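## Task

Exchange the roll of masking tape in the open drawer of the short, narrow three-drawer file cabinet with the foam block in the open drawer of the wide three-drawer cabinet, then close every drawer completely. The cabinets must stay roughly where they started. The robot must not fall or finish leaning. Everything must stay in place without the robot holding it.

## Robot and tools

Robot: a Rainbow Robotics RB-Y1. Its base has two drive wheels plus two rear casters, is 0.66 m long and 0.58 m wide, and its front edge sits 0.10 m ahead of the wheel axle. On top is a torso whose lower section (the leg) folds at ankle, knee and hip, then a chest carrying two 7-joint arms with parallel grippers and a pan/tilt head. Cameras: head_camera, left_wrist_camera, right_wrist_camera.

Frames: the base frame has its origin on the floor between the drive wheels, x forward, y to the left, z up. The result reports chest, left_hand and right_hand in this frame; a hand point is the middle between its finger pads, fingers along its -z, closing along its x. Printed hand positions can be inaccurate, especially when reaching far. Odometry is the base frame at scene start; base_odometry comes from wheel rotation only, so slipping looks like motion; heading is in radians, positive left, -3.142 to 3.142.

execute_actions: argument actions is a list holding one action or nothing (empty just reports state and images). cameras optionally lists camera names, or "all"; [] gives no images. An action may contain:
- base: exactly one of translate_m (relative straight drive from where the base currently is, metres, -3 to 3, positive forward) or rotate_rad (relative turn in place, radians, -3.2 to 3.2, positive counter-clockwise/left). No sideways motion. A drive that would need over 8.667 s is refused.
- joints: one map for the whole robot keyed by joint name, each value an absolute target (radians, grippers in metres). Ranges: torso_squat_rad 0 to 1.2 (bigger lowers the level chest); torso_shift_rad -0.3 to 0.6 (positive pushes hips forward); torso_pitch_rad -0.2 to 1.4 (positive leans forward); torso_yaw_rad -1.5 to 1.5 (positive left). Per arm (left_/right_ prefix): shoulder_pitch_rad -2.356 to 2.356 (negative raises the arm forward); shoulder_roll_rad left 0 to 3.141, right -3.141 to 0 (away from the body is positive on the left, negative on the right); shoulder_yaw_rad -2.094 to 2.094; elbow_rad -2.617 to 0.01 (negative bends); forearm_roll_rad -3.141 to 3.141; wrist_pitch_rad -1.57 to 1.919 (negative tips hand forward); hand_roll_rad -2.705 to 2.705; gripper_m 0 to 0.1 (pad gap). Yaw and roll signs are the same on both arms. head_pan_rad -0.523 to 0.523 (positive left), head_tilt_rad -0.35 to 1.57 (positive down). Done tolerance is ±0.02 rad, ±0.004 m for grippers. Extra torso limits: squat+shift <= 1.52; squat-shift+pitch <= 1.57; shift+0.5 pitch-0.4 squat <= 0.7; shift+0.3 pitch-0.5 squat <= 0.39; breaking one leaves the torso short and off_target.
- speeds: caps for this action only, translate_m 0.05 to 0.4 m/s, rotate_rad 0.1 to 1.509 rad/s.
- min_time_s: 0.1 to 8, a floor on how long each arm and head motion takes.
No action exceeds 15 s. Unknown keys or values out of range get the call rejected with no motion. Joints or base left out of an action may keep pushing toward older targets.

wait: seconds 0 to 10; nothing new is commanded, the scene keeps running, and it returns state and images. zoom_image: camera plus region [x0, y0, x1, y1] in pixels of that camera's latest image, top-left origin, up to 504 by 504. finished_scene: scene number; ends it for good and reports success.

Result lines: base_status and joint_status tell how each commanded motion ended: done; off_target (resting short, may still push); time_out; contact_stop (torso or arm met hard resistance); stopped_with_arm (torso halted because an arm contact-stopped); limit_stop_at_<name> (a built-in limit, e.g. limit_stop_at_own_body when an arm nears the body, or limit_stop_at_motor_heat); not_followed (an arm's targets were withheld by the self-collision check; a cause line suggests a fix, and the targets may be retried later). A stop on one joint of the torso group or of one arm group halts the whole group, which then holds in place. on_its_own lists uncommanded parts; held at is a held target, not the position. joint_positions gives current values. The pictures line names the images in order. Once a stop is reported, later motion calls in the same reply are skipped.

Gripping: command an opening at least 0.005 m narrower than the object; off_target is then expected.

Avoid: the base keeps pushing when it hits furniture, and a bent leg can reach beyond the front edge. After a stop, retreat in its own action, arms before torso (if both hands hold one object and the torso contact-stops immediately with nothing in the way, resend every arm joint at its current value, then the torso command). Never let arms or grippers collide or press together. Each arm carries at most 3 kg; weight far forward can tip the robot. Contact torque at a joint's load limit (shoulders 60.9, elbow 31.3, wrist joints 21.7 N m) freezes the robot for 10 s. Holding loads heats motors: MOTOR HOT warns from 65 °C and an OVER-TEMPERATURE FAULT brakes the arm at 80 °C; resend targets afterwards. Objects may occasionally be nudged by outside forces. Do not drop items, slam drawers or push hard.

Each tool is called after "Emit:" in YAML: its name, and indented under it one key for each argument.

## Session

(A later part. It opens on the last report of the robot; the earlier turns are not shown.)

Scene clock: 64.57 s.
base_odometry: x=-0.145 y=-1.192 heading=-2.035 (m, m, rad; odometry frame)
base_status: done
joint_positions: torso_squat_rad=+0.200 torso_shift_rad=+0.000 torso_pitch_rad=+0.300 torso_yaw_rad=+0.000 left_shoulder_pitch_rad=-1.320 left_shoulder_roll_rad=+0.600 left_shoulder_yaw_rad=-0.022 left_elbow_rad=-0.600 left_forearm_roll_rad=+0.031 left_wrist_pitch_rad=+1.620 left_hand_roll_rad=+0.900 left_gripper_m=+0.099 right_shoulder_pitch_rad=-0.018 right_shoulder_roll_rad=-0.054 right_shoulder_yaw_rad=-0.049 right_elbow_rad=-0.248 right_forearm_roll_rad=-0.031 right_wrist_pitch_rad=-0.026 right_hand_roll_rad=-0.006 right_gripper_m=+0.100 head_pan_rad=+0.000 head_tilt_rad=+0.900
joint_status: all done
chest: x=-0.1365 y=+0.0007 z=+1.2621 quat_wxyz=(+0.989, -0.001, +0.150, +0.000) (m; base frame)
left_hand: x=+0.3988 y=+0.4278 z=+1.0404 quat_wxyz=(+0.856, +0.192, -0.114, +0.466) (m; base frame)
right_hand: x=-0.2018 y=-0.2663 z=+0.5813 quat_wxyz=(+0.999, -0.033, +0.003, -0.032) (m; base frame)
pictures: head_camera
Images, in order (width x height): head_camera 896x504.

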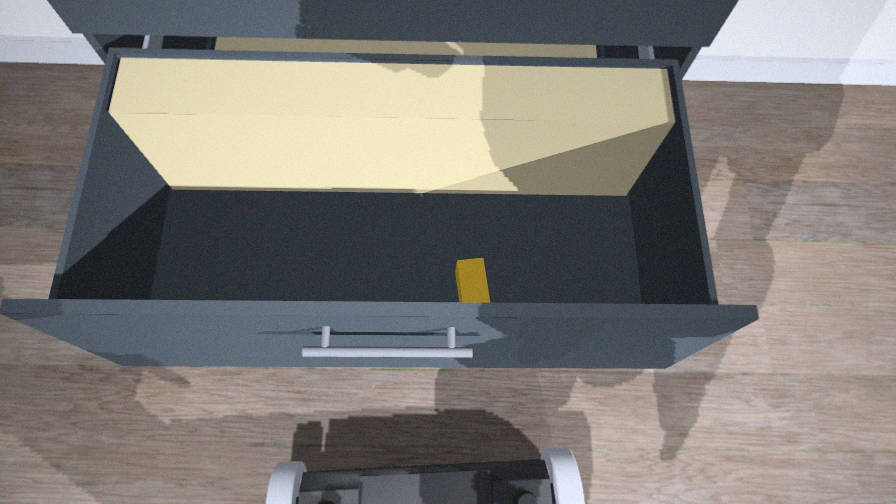

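Emit:
execute_actions:
  actions:
    - {"joints":{"left_shoulder_roll_rad":0.04,"torso_yaw_rad":-0.2,"left_hand_roll_rad":2.17,"torso_pitch_rad":0.7,"left_wrist_pitch_rad":1.22,"head_tilt_rad":0.5},"base":{"translate_m":-0.03}}
  cameras: []

Emit:
execute_actions:
  actions:
    - {"joints":{"torso_squat_rad":0.7}}
  cameras: ["head_camera","left_wrist_camera"]

Scene clock: 67.10 s.
base_odometry: x=-0.131 y=-1.165 heading=-2.035 (m, m, rad; odometry frame)
base_status: done
joint_positions: torso_squat_rad=+0.200 torso_shift_rad=+0.000 torso_pitch_rad=+0.700 torso_yaw_rad=-0.200 left_shoulder_pitch_rad=-1.320 left_shoulder_roll_rad=+0.040 left_shoulder_yaw_rad=-0.022 left_elbow_rad=-0.600 left_forearm_roll_rad=+0.031 left_wrist_pitch_rad=+1.220 left_hand_roll_rad=+2.170 left_gripper_m=+0.099 right_shoulder_pitch_rad=-0.018 right_shoulder_roll_rad=-0.054 right_shoulder_yaw_rad=-0.049 right_elbow_rad=-0.248 right_forearm_roll_rad=-0.031 right_wrist_pitch_rad=-0.026 right_hand_roll_rad=-0.006 right_gripper_m=+0.100 head_pan_rad=+0.000 head_tilt_rad=+0.500
joint_status: all done
chest: x=-0.0286 y=+0.0007 z=+1.2032 quat_wxyz=(+0.935, -0.035, +0.341, -0.094) (m; base frame)
left_hand: x=+0.3759 y=-0.0620 z=+0.6882 quat_wxyz=(+0.693, -0.016, +0.061, +0.718) (m; base frame)
right_hand: x=-0.3965 y=-0.2885 z=+0.6374 quat_wxyz=(+0.969, -0.086, +0.202, -0.112) (m; base frame)
pictures: none
No camera images: the call's "cameras" was empty. Leave "cameras" out to get every camera's image.

Scene clock: 69.57 s.
base_odometry: x=-0.131 y=-1.165 heading=-2.035 (m, m, rad; odometry frame)
base_status: not commanded
joint_positions: torso_squat_rad=+0.700 torso_shift_rad=+0.000 torso_pitch_rad=+0.700 torso_yaw_rad=-0.200 left_shoulder_pitch_rad=-1.320 left_shoulder_roll_rad=+0.040 left_shoulder_yaw_rad=-0.022 left_elbow_rad=-0.600 left_forearm_roll_rad=+0.031 left_wrist_pitch_rad=+1.220 left_hand_roll_rad=+2.170 left_gripper_m=+0.099 right_shoulder_pitch_rad=-0.018 right_shoulder_roll_rad=-0.054 right_shoulder_yaw_rad=-0.049 right_elbow_rad=-0.248 right_forearm_roll_rad=-0.031 right_wrist_pitch_rad=-0.026 right_hand_roll_rad=-0.006 right_gripper_m=+0.100 head_pan_rad=+0.000 head_tilt_rad=+0.500
joint_status: all done
chest: x=-0.0286 y=+0.0006 z=+1.0525 quat_wxyz=(+0.935, -0.035, +0.341, -0.094) (m; base frame)
left_hand: x=+0.3759 y=-0.0620 z=+0.5376 quat_wxyz=(+0.693, -0.016, +0.061, +0.718) (m; base frame)
right_hand: x=-0.3965 y=-0.2886 z=+0.4867 quat_wxyz=(+0.969, -0.086, +0.202, -0.112) (m; base frame)
pictures: head_camera, left_wrist_camera
Images, in order (width x height): head_camera 896x504, left_wrist_camera 644x364.

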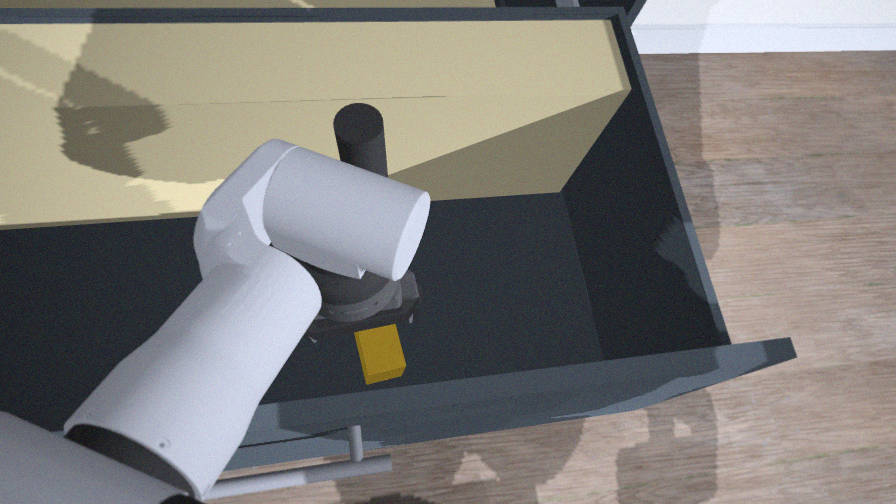

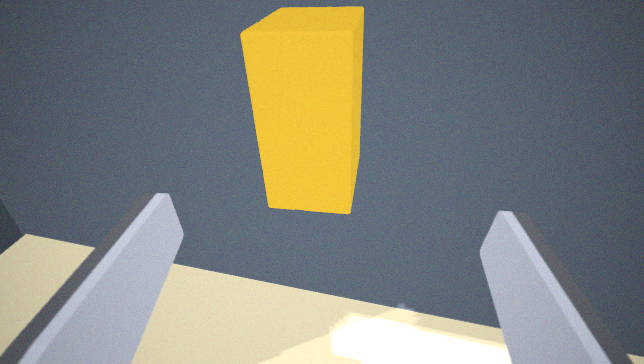

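Emit:
execute_actions:
  actions:
    - {"base":{"translate_m":-0.07}}
  cameras: []

Emit:
execute_actions:
  actions:
    - {"joints":{"torso_shift_rad":0.05,"torso_squat_rad":0.9}}
  cameras: ["head_camera","left_wrist_camera"]

Scene clock: 71.17 s.
base_odometry: x=-0.100 y=-1.103 heading=-2.036 (m, m, rad; odometry frame)
base_status: done
joint_positions: torso_squat_rad=+0.700 torso_shift_rad=+0.000 torso_pitch_rad=+0.700 torso_yaw_rad=-0.200 left_shoulder_pitch_rad=-1.323 left_shoulder_roll_rad=+0.043 left_shoulder_yaw_rad=-0.021 left_elbow_rad=-0.602 left_forearm_roll_rad=+0.030 left_wrist_pitch_rad=+1.219 left_hand_roll_rad=+2.170 left_gripper_m=+0.099 right_shoulder_pitch_rad=-0.018 right_shoulder_roll_rad=-0.054 right_shoulder_yaw_rad=-0.049 right_elbow_rad=-0.248 right_forearm_roll_rad=-0.031 right_wrist_pitch_rad=-0.026 right_hand_roll_rad=-0.006 right_gripper_m=+0.100 head_pan_rad=+0.000 head_tilt_rad=+0.500
joint_status: not commanded
chest: x=-0.0284 y=+0.0006 z=+1.0525 quat_wxyz=(+0.935, -0.035, +0.341, -0.094) (m; base frame)
left_hand: x=+0.3791 y=-0.0616 z=+0.5388 quat_wxyz=(+0.692, -0.018, +0.059, +0.719) (m; base frame)
right_hand: x=-0.3965 y=-0.2886 z=+0.4869 quat_wxyz=(+0.969, -0.086, +0.202, -0.112) (m; base frame)
pictures: none
No camera images: the call's "cameras" was empty. Leave "cameras" out to get every camera's image.

Scene clock: 72.50 s.
base_odometry: x=-0.100 y=-1.103 heading=-2.036 (m, m, rad; odometry frame)
base_status: not commanded
joint_positions: torso_squat_rad=+0.855 torso_shift_rad=+0.035 torso_pitch_rad=+0.694 torso_yaw_rad=-0.200 left_shoulder_pitch_rad=-1.326 left_shoulder_roll_rad=+0.041 left_shoulder_yaw_rad=-0.021 left_elbow_rad=-0.603 left_forearm_roll_rad=+0.031 left_wrist_pitch_rad=+1.220 left_hand_roll_rad=+2.170 left_gripper_m=+0.099 right_shoulder_pitch_rad=-0.018 right_shoulder_roll_rad=-0.054 right_shoulder_yaw_rad=-0.049 right_elbow_rad=-0.248 right_forearm_roll_rad=-0.031 right_wrist_pitch_rad=-0.026 right_hand_roll_rad=-0.006 right_gripper_m=+0.100 head_pan_rad=+0.000 head_tilt_rad=+0.500
joint_status: torso_squat_rad contact_stop (moved +0.155 of +0.200); the others done
on_its_own: torso_squat_rad is held at +0.855, not at your +0.900, since a contact_stop
chest: x=-0.0139 y=+0.0006 z=+0.9775 quat_wxyz=(+0.936, -0.035, +0.338, -0.094) (m; base frame)
left_hand: x=+0.3982 y=-0.0635 z=+0.4684 quat_wxyz=(+0.693, -0.023, +0.057, +0.718) (m; base frame)
right_hand: x=-0.3781 y=-0.2886 z=+0.4094 quat_wxyz=(+0.970, -0.085, +0.199, -0.112) (m; base frame)
pictures: head_camera, left_wrist_camera
Images, in order (width x height): head_camera 896x504, left_wrist_camera 644x364.

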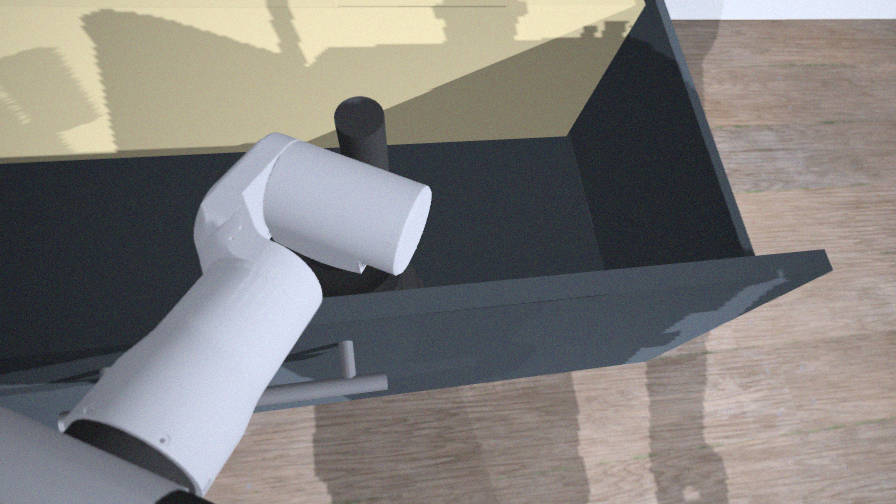

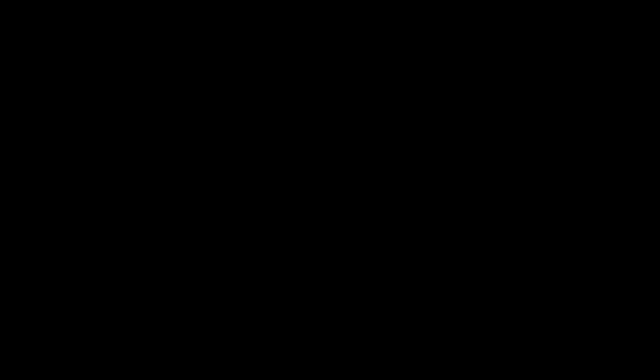

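Emit:
execute_actions:
  actions:
    - {"joints":{"left_gripper_m":0.02,"torso_squat_rad":0.845}}
  cameras: []

Scene clock: 74.07 s.
base_odometry: x=-0.100 y=-1.103 heading=-2.036 (m, m, rad; odometry frame)
base_status: not commanded
joint_positions: torso_squat_rad=+0.845 torso_shift_rad=+0.036 torso_pitch_rad=+0.696 torso_yaw_rad=-0.200 left_shoulder_pitch_rad=-1.321 left_shoulder_roll_rad=+0.040 left_shoulder_yaw_rad=-0.021 left_elbow_rad=-0.601 left_forearm_roll_rad=+0.031 left_wrist_pitch_rad=+1.220 left_hand_roll_rad=+2.170 left_gripper_m=+0.020 right_shoulder_pitch_rad=-0.018 right_shoulder_roll_rad=-0.054 right_shoulder_yaw_rad=-0.049 right_elbow_rad=-0.248 right_forearm_roll_rad=-0.031 right_wrist_pitch_rad=-0.026 right_hand_roll_rad=-0.006 right_gripper_m=+0.100 head_pan_rad=+0.000 head_tilt_rad=+0.500
joint_status: all done
chest: x=-0.0130 y=+0.0006 z=+0.9823 quat_wxyz=(+0.935, -0.035, +0.339, -0.094) (m; base frame)
left_hand: x=+0.3948 y=-0.0622 z=+0.4698 quat_wxyz=(+0.693, -0.018, +0.059, +0.718) (m; base frame)
right_hand: x=-0.3783 y=-0.2886 z=+0.4149 quat_wxyz=(+0.970, -0.086, +0.200, -0.112) (m; base frame)
pictures: none
No camera images: the call's "cameras" was empty. Leave "cameras" out to get every camera's image.

Emit:
execute_actions:
  actions:
    - {"joints":{"left_gripper_m":0.1,"torso_squat_rad":0.78,"left_wrist_pitch_rad":1.5},"base":{"translate_m":0.06}}
  cameras: []

Emit:
execute_actions:
  actions:
    - {"joints":{"torso_shift_rad":0.05,"torso_squat_rad":0.91}}
  cameras: ["left_wrist_camera"]

Scene clock: 75.73 s.
base_odometry: x=-0.127 y=-1.156 heading=-2.036 (m, m, rad; odometry frame)
base_status: done
joint_positions: torso_squat_rad=+0.780 torso_shift_rad=+0.036 torso_pitch_rad=+0.696 torso_yaw_rad=-0.200 left_shoulder_pitch_rad=-1.320 left_shoulder_roll_rad=+0.040 left_shoulder_yaw_rad=-0.021 left_elbow_rad=-0.600 left_forearm_roll_rad=+0.031 left_wrist_pitch_rad=+1.500 left_hand_roll_rad=+2.170 left_gripper_m=+0.099 right_shoulder_pitch_rad=-0.018 right_shoulder_roll_rad=-0.054 right_shoulder_yaw_rad=-0.049 right_elbow_rad=-0.248 right_forearm_roll_rad=-0.031 right_wrist_pitch_rad=-0.026 right_hand_roll_rad=-0.006 right_gripper_m=+0.100 head_pan_rad=+0.000 head_tilt_rad=+0.500
joint_status: all done
chest: x=-0.0116 y=+0.0006 z=+1.0153 quat_wxyz=(+0.935, -0.035, +0.339, -0.094) (m; base frame)
left_hand: x=+0.3417 y=-0.0269 z=+0.5102 quat_wxyz=(+0.693, +0.119, +0.088, +0.706) (m; base frame)
right_hand: x=-0.3772 y=-0.2886 z=+0.4480 quat_wxyz=(+0.970, -0.086, +0.200, -0.112) (m; base frame)
pictures: none
No camera images: the call's "cameras" was empty. Leave "cameras" out to get every camera's image.

Scene clock: 76.83 s.
base_odometry: x=-0.127 y=-1.156 heading=-2.036 (m, m, rad; odometry frame)
base_status: not commanded
joint_positions: torso_squat_rad=+0.902 torso_shift_rad=+0.047 torso_pitch_rad=+0.689 torso_yaw_rad=-0.199 left_shoulder_pitch_rad=-1.325 left_shoulder_roll_rad=+0.040 left_shoulder_yaw_rad=-0.021 left_elbow_rad=-0.602 left_forearm_roll_rad=+0.031 left_wrist_pitch_rad=+1.500 left_hand_roll_rad=+2.170 left_gripper_m=+0.099 right_shoulder_pitch_rad=-0.018 right_shoulder_roll_rad=-0.054 right_shoulder_yaw_rad=-0.049 right_elbow_rad=-0.248 right_forearm_roll_rad=-0.031 right_wrist_pitch_rad=-0.026 right_hand_roll_rad=-0.006 right_gripper_m=+0.100 head_pan_rad=+0.000 head_tilt_rad=+0.500
joint_status: torso_squat_rad contact_stop (moved +0.122 of +0.130); torso_shift_rad contact_stop (moved +0.011 of +0.014)
chest: x=-0.0109 y=+0.0006 z=+0.9529 quat_wxyz=(+0.937, -0.034, +0.336, -0.094) (m; base frame)
left_hand: x=+0.3486 y=-0.0279 z=+0.4522 quat_wxyz=(+0.693, +0.114, +0.084, +0.707) (m; base frame)
right_hand: x=-0.3725 y=-0.2885 z=+0.3831 quat_wxyz=(+0.970, -0.085, +0.197, -0.112) (m; base frame)
pictures: left_wrist_camera
Images, in order (width x height): left_wrist_camera 644x364.

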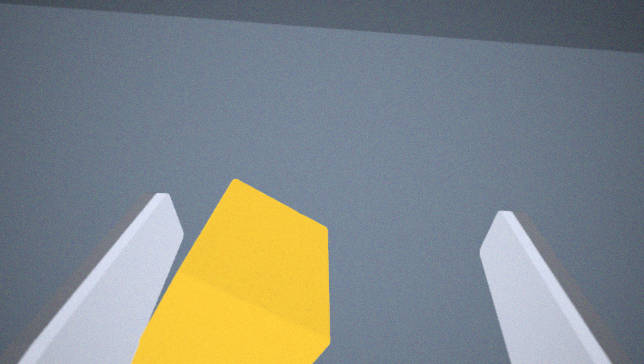

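Emit:
execute_actions:
  actions:
    - {"joints":{"torso_squat_rad":0.7,"left_wrist_pitch_rad":1.22,"torso_shift_rad":0,"torso_pitch_rad":0.7}}
  cameras: ["left_wrist_camera","head_camera"]

Scene clock: 78.87 s.
base_odometry: x=-0.127 y=-1.156 heading=-2.036 (m, m, rad; odometry frame)
base_status: not commanded
joint_positions: torso_squat_rad=+0.700 torso_shift_rad=+0.000 torso_pitch_rad=+0.700 torso_yaw_rad=-0.200 left_shoulder_pitch_rad=-1.320 left_shoulder_roll_rad=+0.040 left_shoulder_yaw_rad=-0.021 left_elbow_rad=-0.600 left_forearm_roll_rad=+0.031 left_wrist_pitch_rad=+1.220 left_hand_roll_rad=+2.170 left_gripper_m=+0.099 right_shoulder_pitch_rad=-0.018 right_shoulder_roll_rad=-0.054 right_shoulder_yaw_rad=-0.049 right_elbow_rad=-0.248 right_forearm_roll_rad=-0.031 right_wrist_pitch_rad=-0.026 right_hand_roll_rad=-0.006 right_gripper_m=+0.100 head_pan_rad=+0.000 head_tilt_rad=+0.500
joint_status: all done
chest: x=-0.0286 y=+0.0006 z=+1.0525 quat_wxyz=(+0.935, -0.035, +0.341, -0.093) (m; base frame)
left_hand: x=+0.3762 y=-0.0616 z=+0.5376 quat_wxyz=(+0.692, -0.016, +0.061, +0.719) (m; base frame)
right_hand: x=-0.3964 y=-0.2885 z=+0.4867 quat_wxyz=(+0.969, -0.086, +0.202, -0.112) (m; base frame)
pictures: head_camera, left_wrist_camera
Images, in order (width x height): head_camera 896x504, left_wrist_camera 644x364.

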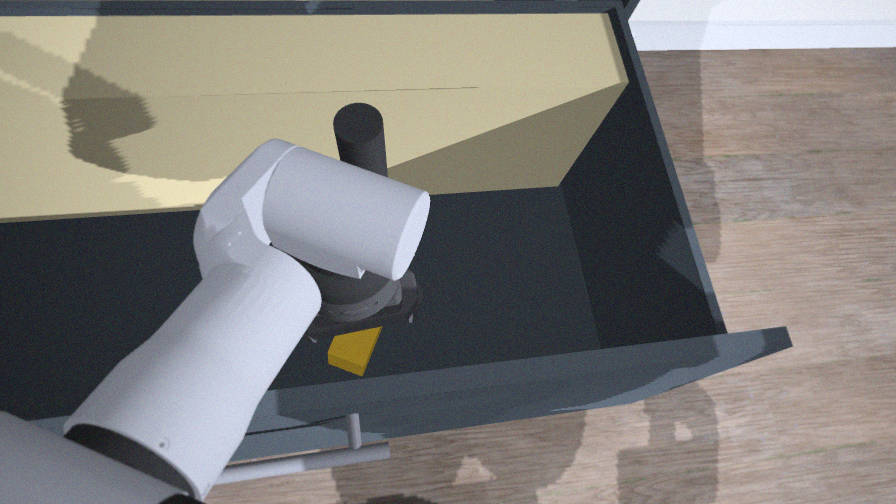

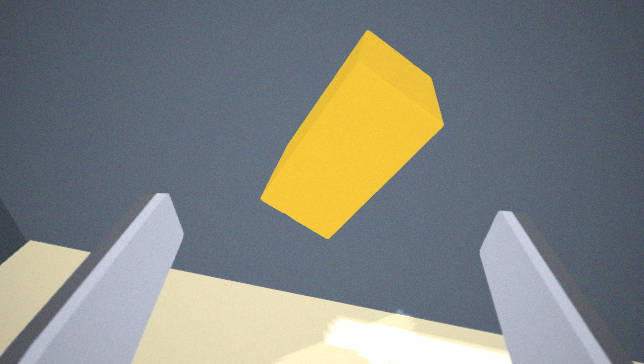

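Emit:
execute_actions:
  actions:
    - {"joints":{"left_hand_roll_rad":1.5,"torso_squat_rad":0.8},"base":{"translate_m":-0.03}}
  cameras: ["left_wrist_camera"]

Scene clock: 80.23 s.
base_odometry: x=-0.113 y=-1.130 heading=-2.036 (m, m, rad; odometry frame)
base_status: done
joint_positions: torso_squat_rad=+0.800 torso_shift_rad=+0.000 torso_pitch_rad=+0.700 torso_yaw_rad=-0.200 left_shoulder_pitch_rad=-1.320 left_shoulder_roll_rad=+0.040 left_shoulder_yaw_rad=-0.021 left_elbow_rad=-0.600 left_forearm_roll_rad=+0.031 left_wrist_pitch_rad=+1.220 left_hand_roll_rad=+1.500 left_gripper_m=+0.099 right_shoulder_pitch_rad=-0.018 right_shoulder_roll_rad=-0.054 right_shoulder_yaw_rad=-0.049 right_elbow_rad=-0.248 right_forearm_roll_rad=-0.031 right_wrist_pitch_rad=-0.026 right_hand_roll_rad=-0.006 right_gripper_m=+0.100 head_pan_rad=+0.000 head_tilt_rad=+0.500
joint_status: all done
chest: x=-0.0286 y=+0.0006 z=+1.0048 quat_wxyz=(+0.935, -0.035, +0.341, -0.093) (m; base frame)
left_hand: x=+0.3760 y=-0.0616 z=+0.4898 quat_wxyz=(+0.890, -0.035, +0.053, +0.451) (m; base frame)
right_hand: x=-0.3965 y=-0.2885 z=+0.4390 quat_wxyz=(+0.969, -0.086, +0.202, -0.112) (m; base frame)
pictures: left_wrist_camera
Images, in order (width x height): left_wrist_camera 644x364.

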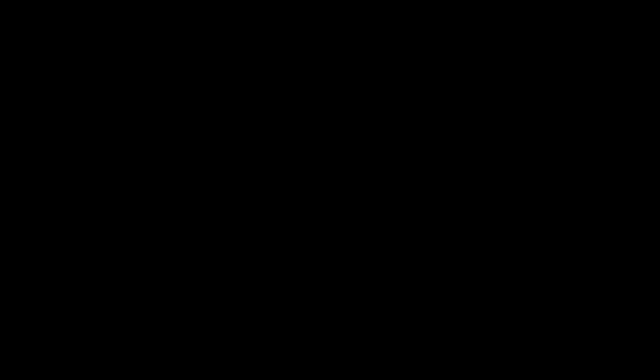

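Emit:
execute_actions:
  actions:
    - {"joints":{"torso_squat_rad":0.7}}
  cameras: []

Emit:
execute_actions:
  actions:
    - {"joints":{"left_hand_roll_rad":-1.64}}
  cameras: ["left_wrist_camera"]

Scene clock: 81.77 s.
base_odometry: x=-0.113 y=-1.130 heading=-2.036 (m, m, rad; odometry frame)
base_status: not commanded
joint_positions: torso_squat_rad=+0.700 torso_shift_rad=+0.000 torso_pitch_rad=+0.700 torso_yaw_rad=-0.200 left_shoulder_pitch_rad=-1.320 left_shoulder_roll_rad=+0.040 left_shoulder_yaw_rad=-0.021 left_elbow_rad=-0.600 left_forearm_roll_rad=+0.031 left_wrist_pitch_rad=+1.220 left_hand_roll_rad=+1.500 left_gripper_m=+0.099 right_shoulder_pitch_rad=-0.018 right_shoulder_roll_rad=-0.054 right_shoulder_yaw_rad=-0.049 right_elbow_rad=-0.248 right_forearm_roll_rad=-0.031 right_wrist_pitch_rad=-0.026 right_hand_roll_rad=-0.006 right_gripper_m=+0.100 head_pan_rad=+0.000 head_tilt_rad=+0.500
joint_status: all done
chest: x=-0.0286 y=+0.0006 z=+1.0525 quat_wxyz=(+0.935, -0.035, +0.341, -0.093) (m; base frame)
left_hand: x=+0.3760 y=-0.0616 z=+0.5375 quat_wxyz=(+0.890, -0.035, +0.053, +0.451) (m; base frame)
right_hand: x=-0.3965 y=-0.2885 z=+0.4867 quat_wxyz=(+0.969, -0.086, +0.202, -0.112) (m; base frame)
pictures: none
No camera images: the call's "cameras" was empty. Leave "cameras" out to get every camera's image.

Scene clock: 84.43 s.
base_odometry: x=-0.113 y=-1.130 heading=-2.036 (m, m, rad; odometry frame)
base_status: not commanded
joint_positions: torso_squat_rad=+0.700 torso_shift_rad=+0.000 torso_pitch_rad=+0.700 torso_yaw_rad=-0.200 left_shoulder_pitch_rad=-1.320 left_shoulder_roll_rad=+0.040 left_shoulder_yaw_rad=-0.021 left_elbow_rad=-0.600 left_forearm_roll_rad=+0.031 left_wrist_pitch_rad=+1.220 left_hand_roll_rad=-1.640 left_gripper_m=+0.099 right_shoulder_pitch_rad=-0.018 right_shoulder_roll_rad=-0.054 right_shoulder_yaw_rad=-0.049 right_elbow_rad=-0.248 right_forearm_roll_rad=-0.031 right_wrist_pitch_rad=-0.026 right_hand_roll_rad=-0.006 right_gripper_m=+0.100 head_pan_rad=+0.000 head_tilt_rad=+0.500
joint_status: all done
chest: x=-0.0286 y=+0.0006 z=+1.0525 quat_wxyz=(+0.935, -0.035, +0.341, -0.093) (m; base frame)
left_hand: x=+0.3762 y=-0.0617 z=+0.5377 quat_wxyz=(+0.452, -0.052, -0.035, -0.890) (m; base frame)
right_hand: x=-0.3965 y=-0.2885 z=+0.4867 quat_wxyz=(+0.969, -0.086, +0.202, -0.112) (m; base frame)
pictures: left_wrist_camera
Images, in order (width x height): left_wrist_camera 644x364.

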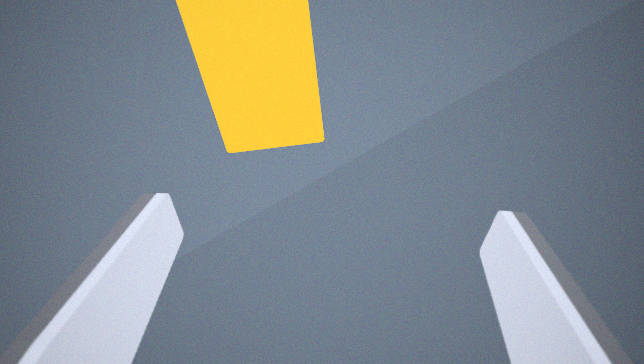

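Emit:
execute_actions:
  actions:
    - {"joints":{"torso_squat_rad":0.5,"left_shoulder_roll_rad":0.4}}
  cameras: ["head_camera"]

Scene clock: 86.23 s.
base_odometry: x=-0.113 y=-1.130 heading=-2.036 (m, m, rad; odometry frame)
base_status: not commanded
joint_positions: torso_squat_rad=+0.500 torso_shift_rad=+0.000 torso_pitch_rad=+0.700 torso_yaw_rad=-0.200 left_shoulder_pitch_rad=-1.320 left_shoulder_roll_rad=+0.400 left_shoulder_yaw_rad=-0.021 left_elbow_rad=-0.600 left_forearm_roll_rad=+0.031 left_wrist_pitch_rad=+1.220 left_hand_roll_rad=-1.640 left_gripper_m=+0.099 right_shoulder_pitch_rad=-0.018 right_shoulder_roll_rad=-0.054 right_shoulder_yaw_rad=-0.049 right_elbow_rad=-0.248 right_forearm_roll_rad=-0.031 right_wrist_pitch_rad=-0.026 right_hand_roll_rad=-0.006 right_gripper_m=+0.100 head_pan_rad=+0.000 head_tilt_rad=+0.500
joint_status: all done
chest: x=-0.0286 y=+0.0007 z=+1.1315 quat_wxyz=(+0.935, -0.035, +0.341, -0.094) (m; base frame)
left_hand: x=+0.4853 y=+0.1610 z=+0.6234 quat_wxyz=(+0.542, +0.070, +0.045, -0.836) (m; base frame)
right_hand: x=-0.3965 y=-0.2885 z=+0.5657 quat_wxyz=(+0.969, -0.086, +0.202, -0.112) (m; base frame)
pictures: head_camera
Images, in order (width x height): head_camera 896x504.

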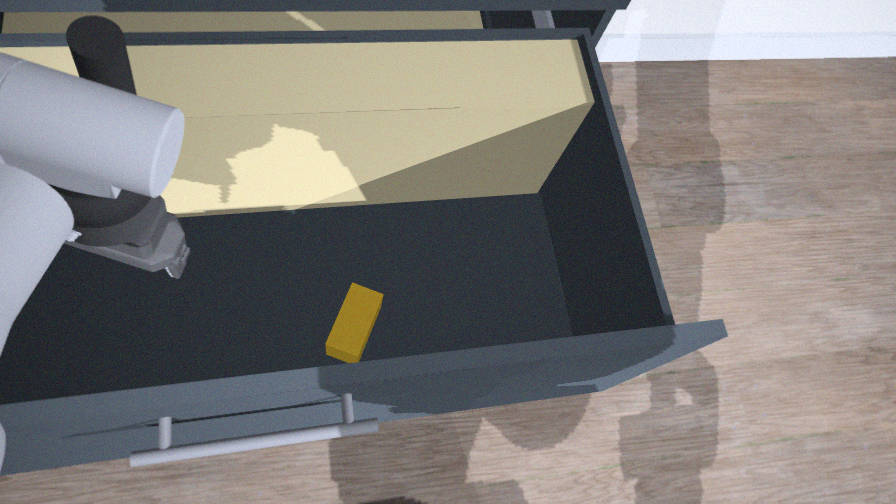

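Emit:
execute_actions:
  actions:
    - {"joints":{"torso_squat_rad":0.8,"left_shoulder_roll_rad":0.04},"base":{"translate_m":0.05}}
  cameras: ["left_wrist_camera"]

Scene clock: 88.30 s.
base_odometry: x=-0.136 y=-1.174 heading=-2.036 (m, m, rad; odometry frame)
base_status: done
joint_positions: torso_squat_rad=+0.800 torso_shift_rad=+0.000 torso_pitch_rad=+0.700 torso_yaw_rad=-0.200 left_shoulder_pitch_rad=-1.320 left_shoulder_roll_rad=+0.040 left_shoulder_yaw_rad=-0.021 left_elbow_rad=-0.600 left_forearm_roll_rad=+0.031 left_wrist_pitch_rad=+1.220 left_hand_roll_rad=-1.640 left_gripper_m=+0.099 right_shoulder_pitch_rad=-0.018 right_shoulder_roll_rad=-0.054 right_shoulder_yaw_rad=-0.049 right_elbow_rad=-0.248 right_forearm_roll_rad=-0.031 right_wrist_pitch_rad=-0.026 right_hand_roll_rad=-0.006 right_gripper_m=+0.100 head_pan_rad=+0.000 head_tilt_rad=+0.500
joint_status: all done
chest: x=-0.0286 y=+0.0006 z=+1.0048 quat_wxyz=(+0.935, -0.035, +0.341, -0.094) (m; base frame)
left_hand: x=+0.3760 y=-0.0618 z=+0.4899 quat_wxyz=(+0.452, -0.053, -0.035, -0.890) (m; base frame)
right_hand: x=-0.3964 y=-0.2885 z=+0.4389 quat_wxyz=(+0.969, -0.086, +0.202, -0.112) (m; base frame)
pictures: left_wrist_camera
Images, in order (width x height): left_wrist_camera 644x364.

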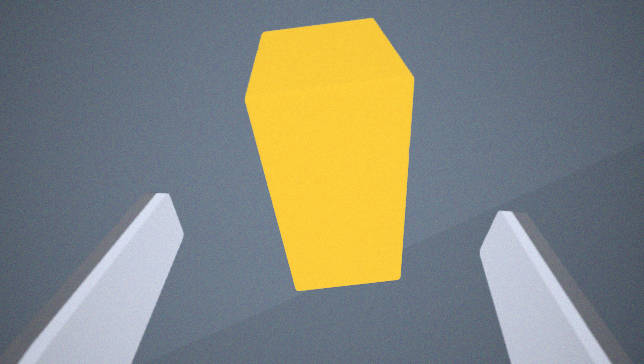

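Emit:
execute_actions:
  actions:
    - {"joints":{"torso_squat_rad":0.9,"torso_shift_rad":0.05},"base":{"translate_m":-0.02}}
  cameras: ["left_wrist_camera"]

Emit:
execute_actions:
  actions:
    - {"joints":{"left_gripper_m":0.02}}
  cameras: ["left_wrist_camera"]

Scene clock: 89.77 s.
base_odometry: x=-0.127 y=-1.156 heading=-2.036 (m, m, rad; odometry frame)
base_status: done
joint_positions: torso_squat_rad=+0.898 torso_shift_rad=+0.046 torso_pitch_rad=+0.693 torso_yaw_rad=-0.199 left_shoulder_pitch_rad=-1.324 left_shoulder_roll_rad=+0.040 left_shoulder_yaw_rad=-0.021 left_elbow_rad=-0.601 left_forearm_roll_rad=+0.031 left_wrist_pitch_rad=+1.220 left_hand_roll_rad=-1.640 left_gripper_m=+0.099 right_shoulder_pitch_rad=-0.018 right_shoulder_roll_rad=-0.054 right_shoulder_yaw_rad=-0.049 right_elbow_rad=-0.248 right_forearm_roll_rad=-0.031 right_wrist_pitch_rad=-0.026 right_hand_roll_rad=-0.006 right_gripper_m=+0.100 head_pan_rad=+0.000 head_tilt_rad=+0.500
joint_status: torso_squat_rad contact_stop (moved +0.098 of +0.100); torso_shift_rad contact_stop (moved +0.046 of +0.050)
chest: x=-0.0102 y=+0.0005 z=+0.9544 quat_wxyz=(+0.936, -0.034, +0.338, -0.093) (m; base frame)
left_hand: x=+0.4006 y=-0.0629 z=+0.4446 quat_wxyz=(+0.451, -0.048, -0.039, -0.890) (m; base frame)
right_hand: x=-0.3737 y=-0.2885 z=+0.3858 quat_wxyz=(+0.970, -0.085, +0.198, -0.112) (m; base frame)
pictures: left_wrist_camera
Images, in order (width x height): left_wrist_camera 644x364.

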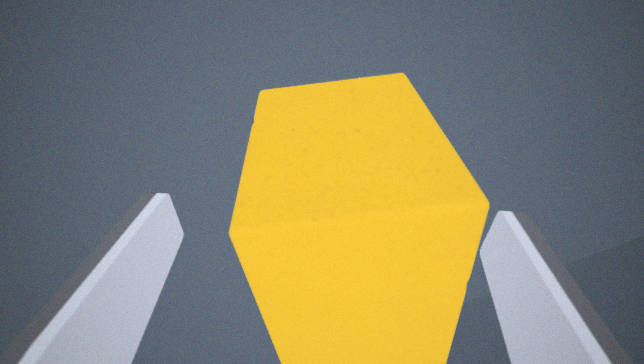

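not run: a stop came earlier in this reply.

Emit:
execute_actions:
  actions:
    - {"joints":{"left_gripper_m":0.02}}
  cameras: ["left_wrist_camera"]

Emit:
execute_actions:
  actions:
    - {"joints":{"torso_shift_rad":0,"torso_squat_rad":0.2,"torso_pitch_rad":0.7}}
  cameras: ["left_wrist_camera"]

Scene clock: 91.43 s.
base_odometry: x=-0.127 y=-1.156 heading=-2.036 (m, m, rad; odometry frame)
base_status: not commanded
joint_positions: torso_squat_rad=+0.898 torso_shift_rad=+0.046 torso_pitch_rad=+0.693 torso_yaw_rad=-0.199 left_shoulder_pitch_rad=-1.324 left_shoulder_roll_rad=+0.040 left_shoulder_yaw_rad=-0.021 left_elbow_rad=-0.601 left_forearm_roll_rad=+0.031 left_wrist_pitch_rad=+1.220 left_hand_roll_rad=-1.640 left_gripper_m=+0.044 right_shoulder_pitch_rad=-0.018 right_shoulder_roll_rad=-0.054 right_shoulder_yaw_rad=-0.049 right_elbow_rad=-0.248 right_forearm_roll_rad=-0.031 right_wrist_pitch_rad=-0.026 right_hand_roll_rad=-0.006 right_gripper_m=+0.100 head_pan_rad=+0.000 head_tilt_rad=+0.500
joint_status: left_gripper_m off_target (ended at +0.044, target +0.020)
chest: x=-0.0102 y=+0.0005 z=+0.9544 quat_wxyz=(+0.936, -0.034, +0.338, -0.093) (m; base frame)
left_hand: x=+0.4006 y=-0.0629 z=+0.4446 quat_wxyz=(+0.451, -0.048, -0.039, -0.890) (m; base frame)
right_hand: x=-0.3737 y=-0.2885 z=+0.3858 quat_wxyz=(+0.970, -0.085, +0.198, -0.112) (m; base frame)
pictures: left_wrist_camera
Images, in order (width x height): left_wrist_camera 644x364.

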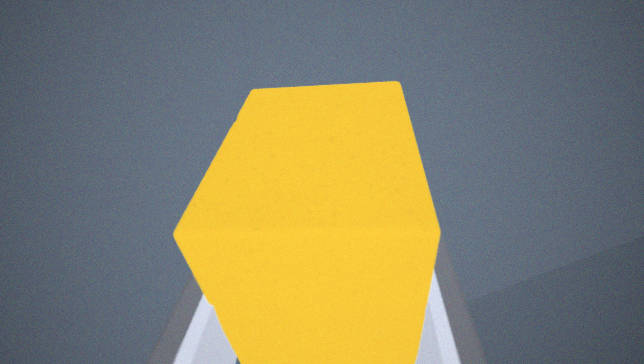

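Scene clock: 94.53 s.
base_odometry: x=-0.127 y=-1.156 heading=-2.036 (m, m, rad; odometry frame)
base_status: not commanded
joint_positions: torso_squat_rad=+0.200 torso_shift_rad=+0.000 torso_pitch_rad=+0.700 torso_yaw_rad=-0.199 left_shoulder_pitch_rad=-1.320 left_shoulder_roll_rad=+0.040 left_shoulder_yaw_rad=-0.021 left_elbow_rad=-0.600 left_forearm_roll_rad=+0.031 left_wrist_pitch_rad=+1.220 left_hand_roll_rad=-1.640 left_gripper_m=+0.044 right_shoulder_pitch_rad=-0.018 right_shoulder_roll_rad=-0.054 right_shoulder_yaw_rad=-0.049 right_elbow_rad=-0.248 right_forearm_roll_rad=-0.031 right_wrist_pitch_rad=-0.026 right_hand_roll_rad=-0.006 right_gripper_m=+0.100 head_pan_rad=+0.000 head_tilt_rad=+0.500
joint_status: all done
chest: x=-0.0286 y=+0.0007 z=+1.2032 quat_wxyz=(+0.935, -0.035, +0.341, -0.093) (m; base frame)
left_hand: x=+0.3761 y=-0.0615 z=+0.6882 quat_wxyz=(+0.452, -0.053, -0.035, -0.890) (m; base frame)
right_hand: x=-0.3963 y=-0.2884 z=+0.6372 quat_wxyz=(+0.969, -0.086, +0.202, -0.112) (m; base frame)
pictures: left_wrist_camera
Images, in order (width x height): left_wrist_camera 644x364.

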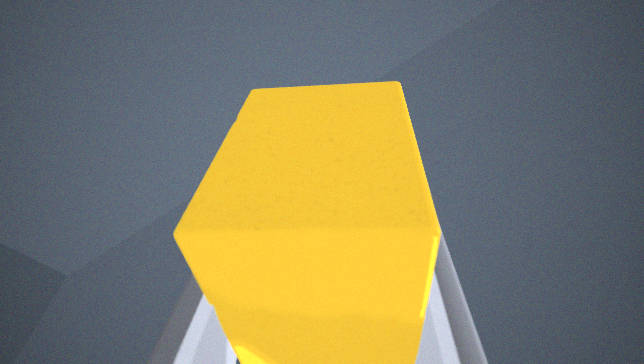

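Raise first this time (it had hit the drawer front).

Emit:
execute_actions:
  actions:
    - {"joints":{"torso_pitch_rad":0.3,"left_wrist_pitch_rad":1.62,"head_tilt_rad":0.4,"torso_yaw_rad":0},"min_time_s":1.5}
  cameras: []

Emit:
execute_actions:
  actions:
    - {"base":{"translate_m":-0.4}}
  cameras: []

Emit:
execute_actions:
  actions:
    - {"base":{"rotate_rad":-2.55}}
  cameras: []

Emit:
execute_actions:
  actions:
    - {"base":{"translate_m":1.6}}
  cameras: []

Emit:
execute_actions:
  actions:
    - {"base":{"rotate_rad":-0.58}}
  cameras: ["head_camera"]

Scene clock: 97.20 s.
base_odometry: x=-0.127 y=-1.156 heading=-2.036 (m, m, rad; odometry frame)
base_status: not commanded
joint_positions: torso_squat_rad=+0.200 torso_shift_rad=+0.000 torso_pitch_rad=+0.300 torso_yaw_rad=+0.000 left_shoulder_pitch_rad=-1.320 left_shoulder_roll_rad=+0.040 left_shoulder_yaw_rad=-0.021 left_elbow_rad=-0.600 left_forearm_roll_rad=+0.031 left_wrist_pitch_rad=+1.620 left_hand_roll_rad=-1.640 left_gripper_m=+0.044 right_shoulder_pitch_rad=-0.018 right_shoulder_roll_rad=-0.054 right_shoulder_yaw_rad=-0.049 right_elbow_rad=-0.248 right_forearm_roll_rad=-0.031 right_wrist_pitch_rad=-0.026 right_hand_roll_rad=-0.006 right_gripper_m=+0.100 head_pan_rad=+0.000 head_tilt_rad=+0.400
joint_status: all done
chest: x=-0.1365 y=+0.0007 z=+1.2622 quat_wxyz=(+0.989, -0.001, +0.149, +0.000) (m; base frame)
left_hand: x=+0.3524 y=+0.1020 z=+0.9349 quat_wxyz=(+0.532, +0.033, +0.076, -0.843) (m; base frame)
right_hand: x=-0.2018 y=-0.2662 z=+0.5813 quat_wxyz=(+0.999, -0.033, +0.003, -0.032) (m; base frame)
pictures: none
No camera images: the call's "cameras" was empty. Leave "cameras" out to get every camera's image.

Scene clock: 99.97 s.
base_odometry: x=+0.053 y=-0.799 heading=-2.034 (m, m, rad; odometry frame)
base_status: done
joint_positions: torso_squat_rad=+0.200 torso_shift_rad=+0.000 torso_pitch_rad=+0.300 torso_yaw_rad=+0.000 left_shoulder_pitch_rad=-1.320 left_shoulder_roll_rad=+0.040 left_shoulder_yaw_rad=-0.021 left_elbow_rad=-0.600 left_forearm_roll_rad=+0.031 left_wrist_pitch_rad=+1.620 left_hand_roll_rad=-1.640 left_gripper_m=+0.044 right_shoulder_pitch_rad=-0.018 right_shoulder_roll_rad=-0.054 right_shoulder_yaw_rad=-0.049 right_elbow_rad=-0.248 right_forearm_roll_rad=-0.031 right_wrist_pitch_rad=-0.026 right_hand_roll_rad=-0.006 right_gripper_m=+0.100 head_pan_rad=+0.000 head_tilt_rad=+0.400
joint_status: not commanded
chest: x=-0.1365 y=+0.0007 z=+1.2622 quat_wxyz=(+0.989, -0.001, +0.149, +0.000) (m; base frame)
left_hand: x=+0.3523 y=+0.1020 z=+0.9348 quat_wxyz=(+0.532, +0.033, +0.076, -0.843) (m; base frame)
right_hand: x=-0.2018 y=-0.2662 z=+0.5813 quat_wxyz=(+0.999, -0.033, +0.003, -0.032) (m; base frame)
pictures: none
No camera images: the call's "cameras" was empty. Leave "cameras" out to get every camera's image.

Scene clock: 104.80 s.
base_odometry: x=+0.053 y=-0.799 heading=+1.700 (m, m, rad; odometry frame)
base_status: done
joint_positions: torso_squat_rad=+0.200 torso_shift_rad=+0.000 torso_pitch_rad=+0.300 torso_yaw_rad=+0.000 left_shoulder_pitch_rad=-1.320 left_shoulder_roll_rad=+0.040 left_shoulder_yaw_rad=-0.021 left_elbow_rad=-0.600 left_forearm_roll_rad=+0.031 left_wrist_pitch_rad=+1.620 left_hand_roll_rad=-1.640 left_gripper_m=+0.044 right_shoulder_pitch_rad=-0.018 right_shoulder_roll_rad=-0.054 right_shoulder_yaw_rad=-0.049 right_elbow_rad=-0.248 right_forearm_roll_rad=-0.031 right_wrist_pitch_rad=-0.026 right_hand_roll_rad=-0.006 right_gripper_m=+0.100 head_pan_rad=+0.000 head_tilt_rad=+0.400
joint_status: not commanded
chest: x=-0.1366 y=+0.0007 z=+1.2622 quat_wxyz=(+0.989, -0.001, +0.149, +0.000) (m; base frame)
left_hand: x=+0.3523 y=+0.1021 z=+0.9349 quat_wxyz=(+0.532, +0.033, +0.076, -0.843) (m; base frame)
right_hand: x=-0.2018 y=-0.2663 z=+0.5813 quat_wxyz=(+0.999, -0.033, +0.003, -0.032) (m; base frame)
pictures: none
No camera images: the call's "cameras" was empty. Leave "cameras" out to get every camera's image.

Scene clock: 110.23 s.
base_odometry: x=-0.152 y=+0.788 heading=+1.699 (m, m, rad; odometry frame)
base_status: done
joint_positions: torso_squat_rad=+0.200 torso_shift_rad=+0.000 torso_pitch_rad=+0.300 torso_yaw_rad=+0.000 left_shoulder_pitch_rad=-1.320 left_shoulder_roll_rad=+0.040 left_shoulder_yaw_rad=-0.021 left_elbow_rad=-0.600 left_forearm_roll_rad=+0.031 left_wrist_pitch_rad=+1.620 left_hand_roll_rad=-1.640 left_gripper_m=+0.044 right_shoulder_pitch_rad=-0.018 right_shoulder_roll_rad=-0.054 right_shoulder_yaw_rad=-0.049 right_elbow_rad=-0.248 right_forearm_roll_rad=-0.031 right_wrist_pitch_rad=-0.026 right_hand_roll_rad=-0.006 right_gripper_m=+0.100 head_pan_rad=+0.000 head_tilt_rad=+0.400
joint_status: not commanded
chest: x=-0.1365 y=+0.0007 z=+1.2621 quat_wxyz=(+0.989, -0.001, +0.150, +0.000) (m; base frame)
left_hand: x=+0.3523 y=+0.1021 z=+0.9348 quat_wxyz=(+0.532, +0.033, +0.076, -0.843) (m; base frame)
right_hand: x=-0.2017 y=-0.2662 z=+0.5813 quat_wxyz=(+0.999, -0.033, +0.003, -0.032) (m; base frame)
pictures: none
No camera images: the call's "cameras" was empty. Leave "cameras" out to get every camera's image.

Scene clock: 112.73 s.
base_odometry: x=-0.152 y=+0.788 heading=+1.120 (m, m, rad; odometry frame)
base_status: done
joint_positions: torso_squat_rad=+0.200 torso_shift_rad=+0.000 torso_pitch_rad=+0.300 torso_yaw_rad=+0.000 left_shoulder_pitch_rad=-1.320 left_shoulder_roll_rad=+0.040 left_shoulder_yaw_rad=-0.021 left_elbow_rad=-0.600 left_forearm_roll_rad=+0.031 left_wrist_pitch_rad=+1.620 left_hand_roll_rad=-1.640 left_gripper_m=+0.044 right_shoulder_pitch_rad=-0.018 right_shoulder_roll_rad=-0.054 right_shoulder_yaw_rad=-0.049 right_elbow_rad=-0.248 right_forearm_roll_rad=-0.031 right_wrist_pitch_rad=-0.026 right_hand_roll_rad=-0.006 right_gripper_m=+0.100 head_pan_rad=+0.000 head_tilt_rad=+0.400
joint_status: not commanded
chest: x=-0.1365 y=+0.0007 z=+1.2621 quat_wxyz=(+0.989, -0.001, +0.150, +0.000) (m; base frame)
left_hand: x=+0.3523 y=+0.1021 z=+0.9348 quat_wxyz=(+0.532, +0.033, +0.076, -0.843) (m; base frame)
right_hand: x=-0.2017 y=-0.2662 z=+0.5813 quat_wxyz=(+0.999, -0.033, +0.003, -0.032) (m; base frame)
pictures: head_camera
Images, in order (width x height): head_camera 896x504.

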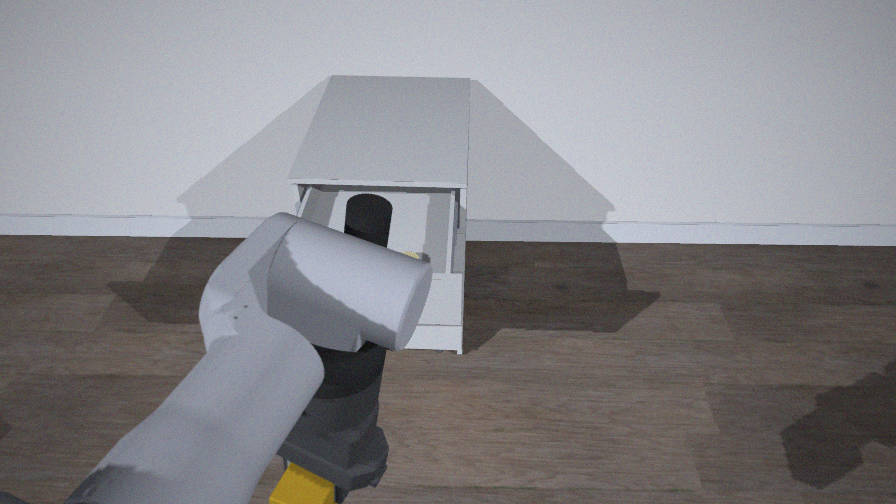

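Emit:
execute_actions:
  actions:
    - {"base":{"translate_m":0.42},"joints":{"head_tilt_rad":0.9,"left_shoulder_roll_rad":0.3}}
  cameras: ["head_camera"]

Scene clock: 115.40 s.
base_odometry: x=+0.031 y=+1.166 heading=+1.119 (m, m, rad; odometry frame)
base_status: done
joint_positions: torso_squat_rad=+0.200 torso_shift_rad=+0.000 torso_pitch_rad=+0.300 torso_yaw_rad=+0.000 left_shoulder_pitch_rad=-1.320 left_shoulder_roll_rad=+0.300 left_shoulder_yaw_rad=-0.021 left_elbow_rad=-0.600 left_forearm_roll_rad=+0.031 left_wrist_pitch_rad=+1.620 left_hand_roll_rad=-1.640 left_gripper_m=+0.044 right_shoulder_pitch_rad=-0.018 right_shoulder_roll_rad=-0.054 right_shoulder_yaw_rad=-0.049 right_elbow_rad=-0.248 right_forearm_roll_rad=-0.031 right_wrist_pitch_rad=-0.026 right_hand_roll_rad=-0.006 right_gripper_m=+0.100 head_pan_rad=+0.000 head_tilt_rad=+0.900
joint_status: all done
chest: x=-0.1365 y=+0.0007 z=+1.2621 quat_wxyz=(+0.989, -0.001, +0.150, +0.000) (m; base frame)
left_hand: x=+0.3945 y=+0.2545 z=+0.9711 quat_wxyz=(+0.616, +0.096, +0.111, -0.774) (m; base frame)
right_hand: x=-0.2017 y=-0.2662 z=+0.5813 quat_wxyz=(+0.999, -0.033, +0.003, -0.032) (m; base frame)
pictures: head_camera
Images, in order (width x height): head_camera 896x504.

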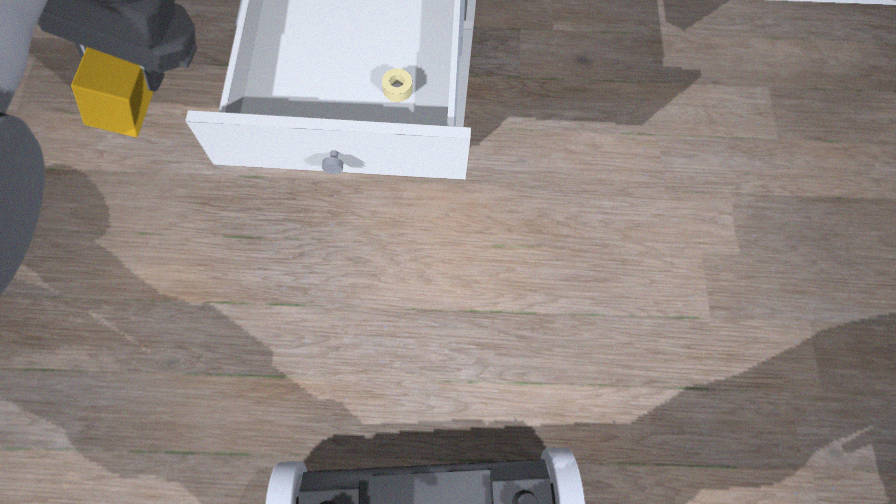

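Emit:
execute_actions:
  actions:
    - {"base":{"translate_m":0.27}}
  cameras: []

Emit:
execute_actions:
  actions:
    - {"joints":{"torso_pitch_rad":0.55,"left_wrist_pitch_rad":1.37,"head_tilt_rad":0.6,"torso_squat_rad":0.4}}
  cameras: ["head_camera"]

Scene clock: 117.80 s.
base_odometry: x=+0.149 y=+1.409 heading=+1.119 (m, m, rad; odometry frame)
base_status: done
joint_positions: torso_squat_rad=+0.200 torso_shift_rad=+0.000 torso_pitch_rad=+0.300 torso_yaw_rad=+0.000 left_shoulder_pitch_rad=-1.320 left_shoulder_roll_rad=+0.300 left_shoulder_yaw_rad=-0.021 left_elbow_rad=-0.600 left_forearm_roll_rad=+0.031 left_wrist_pitch_rad=+1.620 left_hand_roll_rad=-1.640 left_gripper_m=+0.044 right_shoulder_pitch_rad=-0.018 right_shoulder_roll_rad=-0.054 right_shoulder_yaw_rad=-0.049 right_elbow_rad=-0.248 right_forearm_roll_rad=-0.031 right_wrist_pitch_rad=-0.026 right_hand_roll_rad=-0.006 right_gripper_m=+0.100 head_pan_rad=+0.000 head_tilt_rad=+0.900
joint_status: not commanded
chest: x=-0.1364 y=+0.0007 z=+1.2621 quat_wxyz=(+0.989, -0.001, +0.150, +0.000) (m; base frame)
left_hand: x=+0.3945 y=+0.2545 z=+0.9711 quat_wxyz=(+0.616, +0.096, +0.111, -0.774) (m; base frame)
right_hand: x=-0.2017 y=-0.2662 z=+0.5813 quat_wxyz=(+0.999, -0.033, +0.003, -0.032) (m; base frame)
pictures: none
No camera images: the call's "cameras" was empty. Leave "cameras" out to get every camera's image.

Scene clock: 119.47 s.
base_odometry: x=+0.149 y=+1.409 heading=+1.119 (m, m, rad; odometry frame)
base_status: not commanded
joint_positions: torso_squat_rad=+0.400 torso_shift_rad=+0.000 torso_pitch_rad=+0.550 torso_yaw_rad=+0.000 left_shoulder_pitch_rad=-1.320 left_shoulder_roll_rad=+0.300 left_shoulder_yaw_rad=-0.021 left_elbow_rad=-0.600 left_forearm_roll_rad=+0.031 left_wrist_pitch_rad=+1.370 left_hand_roll_rad=-1.640 left_gripper_m=+0.044 right_shoulder_pitch_rad=-0.018 right_shoulder_roll_rad=-0.054 right_shoulder_yaw_rad=-0.049 right_elbow_rad=-0.248 right_forearm_roll_rad=-0.031 right_wrist_pitch_rad=-0.026 right_hand_roll_rad=-0.006 right_gripper_m=+0.100 head_pan_rad=+0.000 head_tilt_rad=+0.600
joint_status: all done
chest: x=-0.0662 y=+0.0007 z=+1.1890 quat_wxyz=(+0.962, -0.001, +0.272, +0.000) (m; base frame)
left_hand: x=+0.4320 y=+0.2436 z=+0.7665 quat_wxyz=(+0.591, +0.079, +0.094, -0.797) (m; base frame)
right_hand: x=-0.2979 y=-0.2663 z=+0.5455 quat_wxyz=(+0.991, -0.037, +0.128, -0.027) (m; base frame)
pictures: head_camera
Images, in order (width x height): head_camera 896x504.

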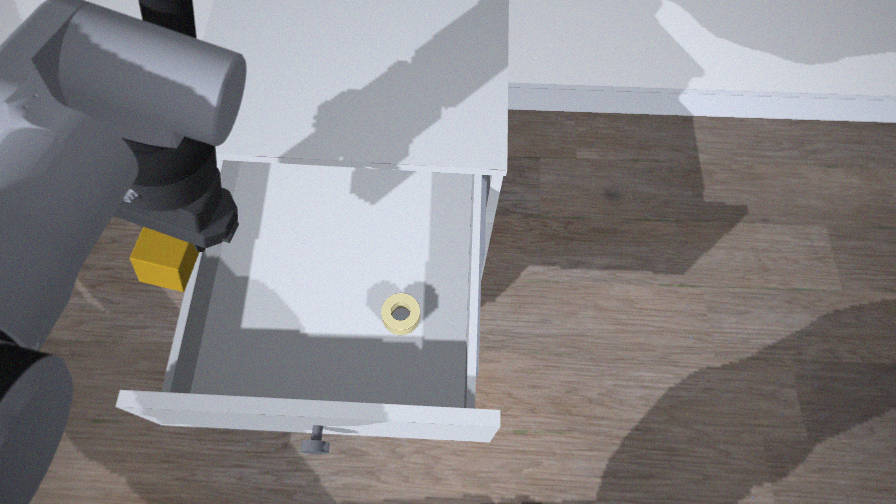

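Move inward a bit.

Emit:
execute_actions:
  actions:
    - {"joints":{"left_shoulder_roll_rad":0.2,"torso_squat_rad":0.65}}
  cameras: ["head_camera"]

Scene clock: 121.30 s.
base_odometry: x=+0.149 y=+1.409 heading=+1.119 (m, m, rad; odometry frame)
base_status: not commanded
joint_positions: torso_squat_rad=+0.650 torso_shift_rad=+0.000 torso_pitch_rad=+0.550 torso_yaw_rad=+0.000 left_shoulder_pitch_rad=-1.320 left_shoulder_roll_rad=+0.200 left_shoulder_yaw_rad=-0.021 left_elbow_rad=-0.600 left_forearm_roll_rad=+0.031 left_wrist_pitch_rad=+1.370 left_hand_roll_rad=-1.640 left_gripper_m=+0.044 right_shoulder_pitch_rad=-0.018 right_shoulder_roll_rad=-0.054 right_shoulder_yaw_rad=-0.049 right_elbow_rad=-0.248 right_forearm_roll_rad=-0.031 right_wrist_pitch_rad=-0.026 right_hand_roll_rad=-0.006 right_gripper_m=+0.100 head_pan_rad=+0.000 head_tilt_rad=+0.600
joint_status: all done
chest: x=-0.0662 y=+0.0006 z=+1.1015 quat_wxyz=(+0.962, -0.001, +0.272, +0.000) (m; base frame)
left_hand: x=+0.4150 y=+0.1801 z=+0.6649 quat_wxyz=(+0.566, +0.049, +0.073, -0.820) (m; base frame)
right_hand: x=-0.2980 y=-0.2663 z=+0.4580 quat_wxyz=(+0.991, -0.037, +0.128, -0.028) (m; base frame)
pictures: head_camera
Images, in order (width x height): head_camera 896x504.

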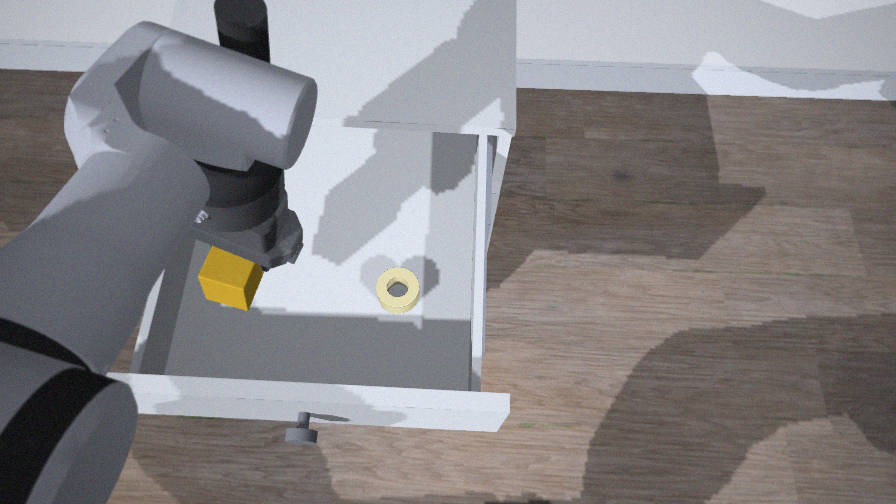

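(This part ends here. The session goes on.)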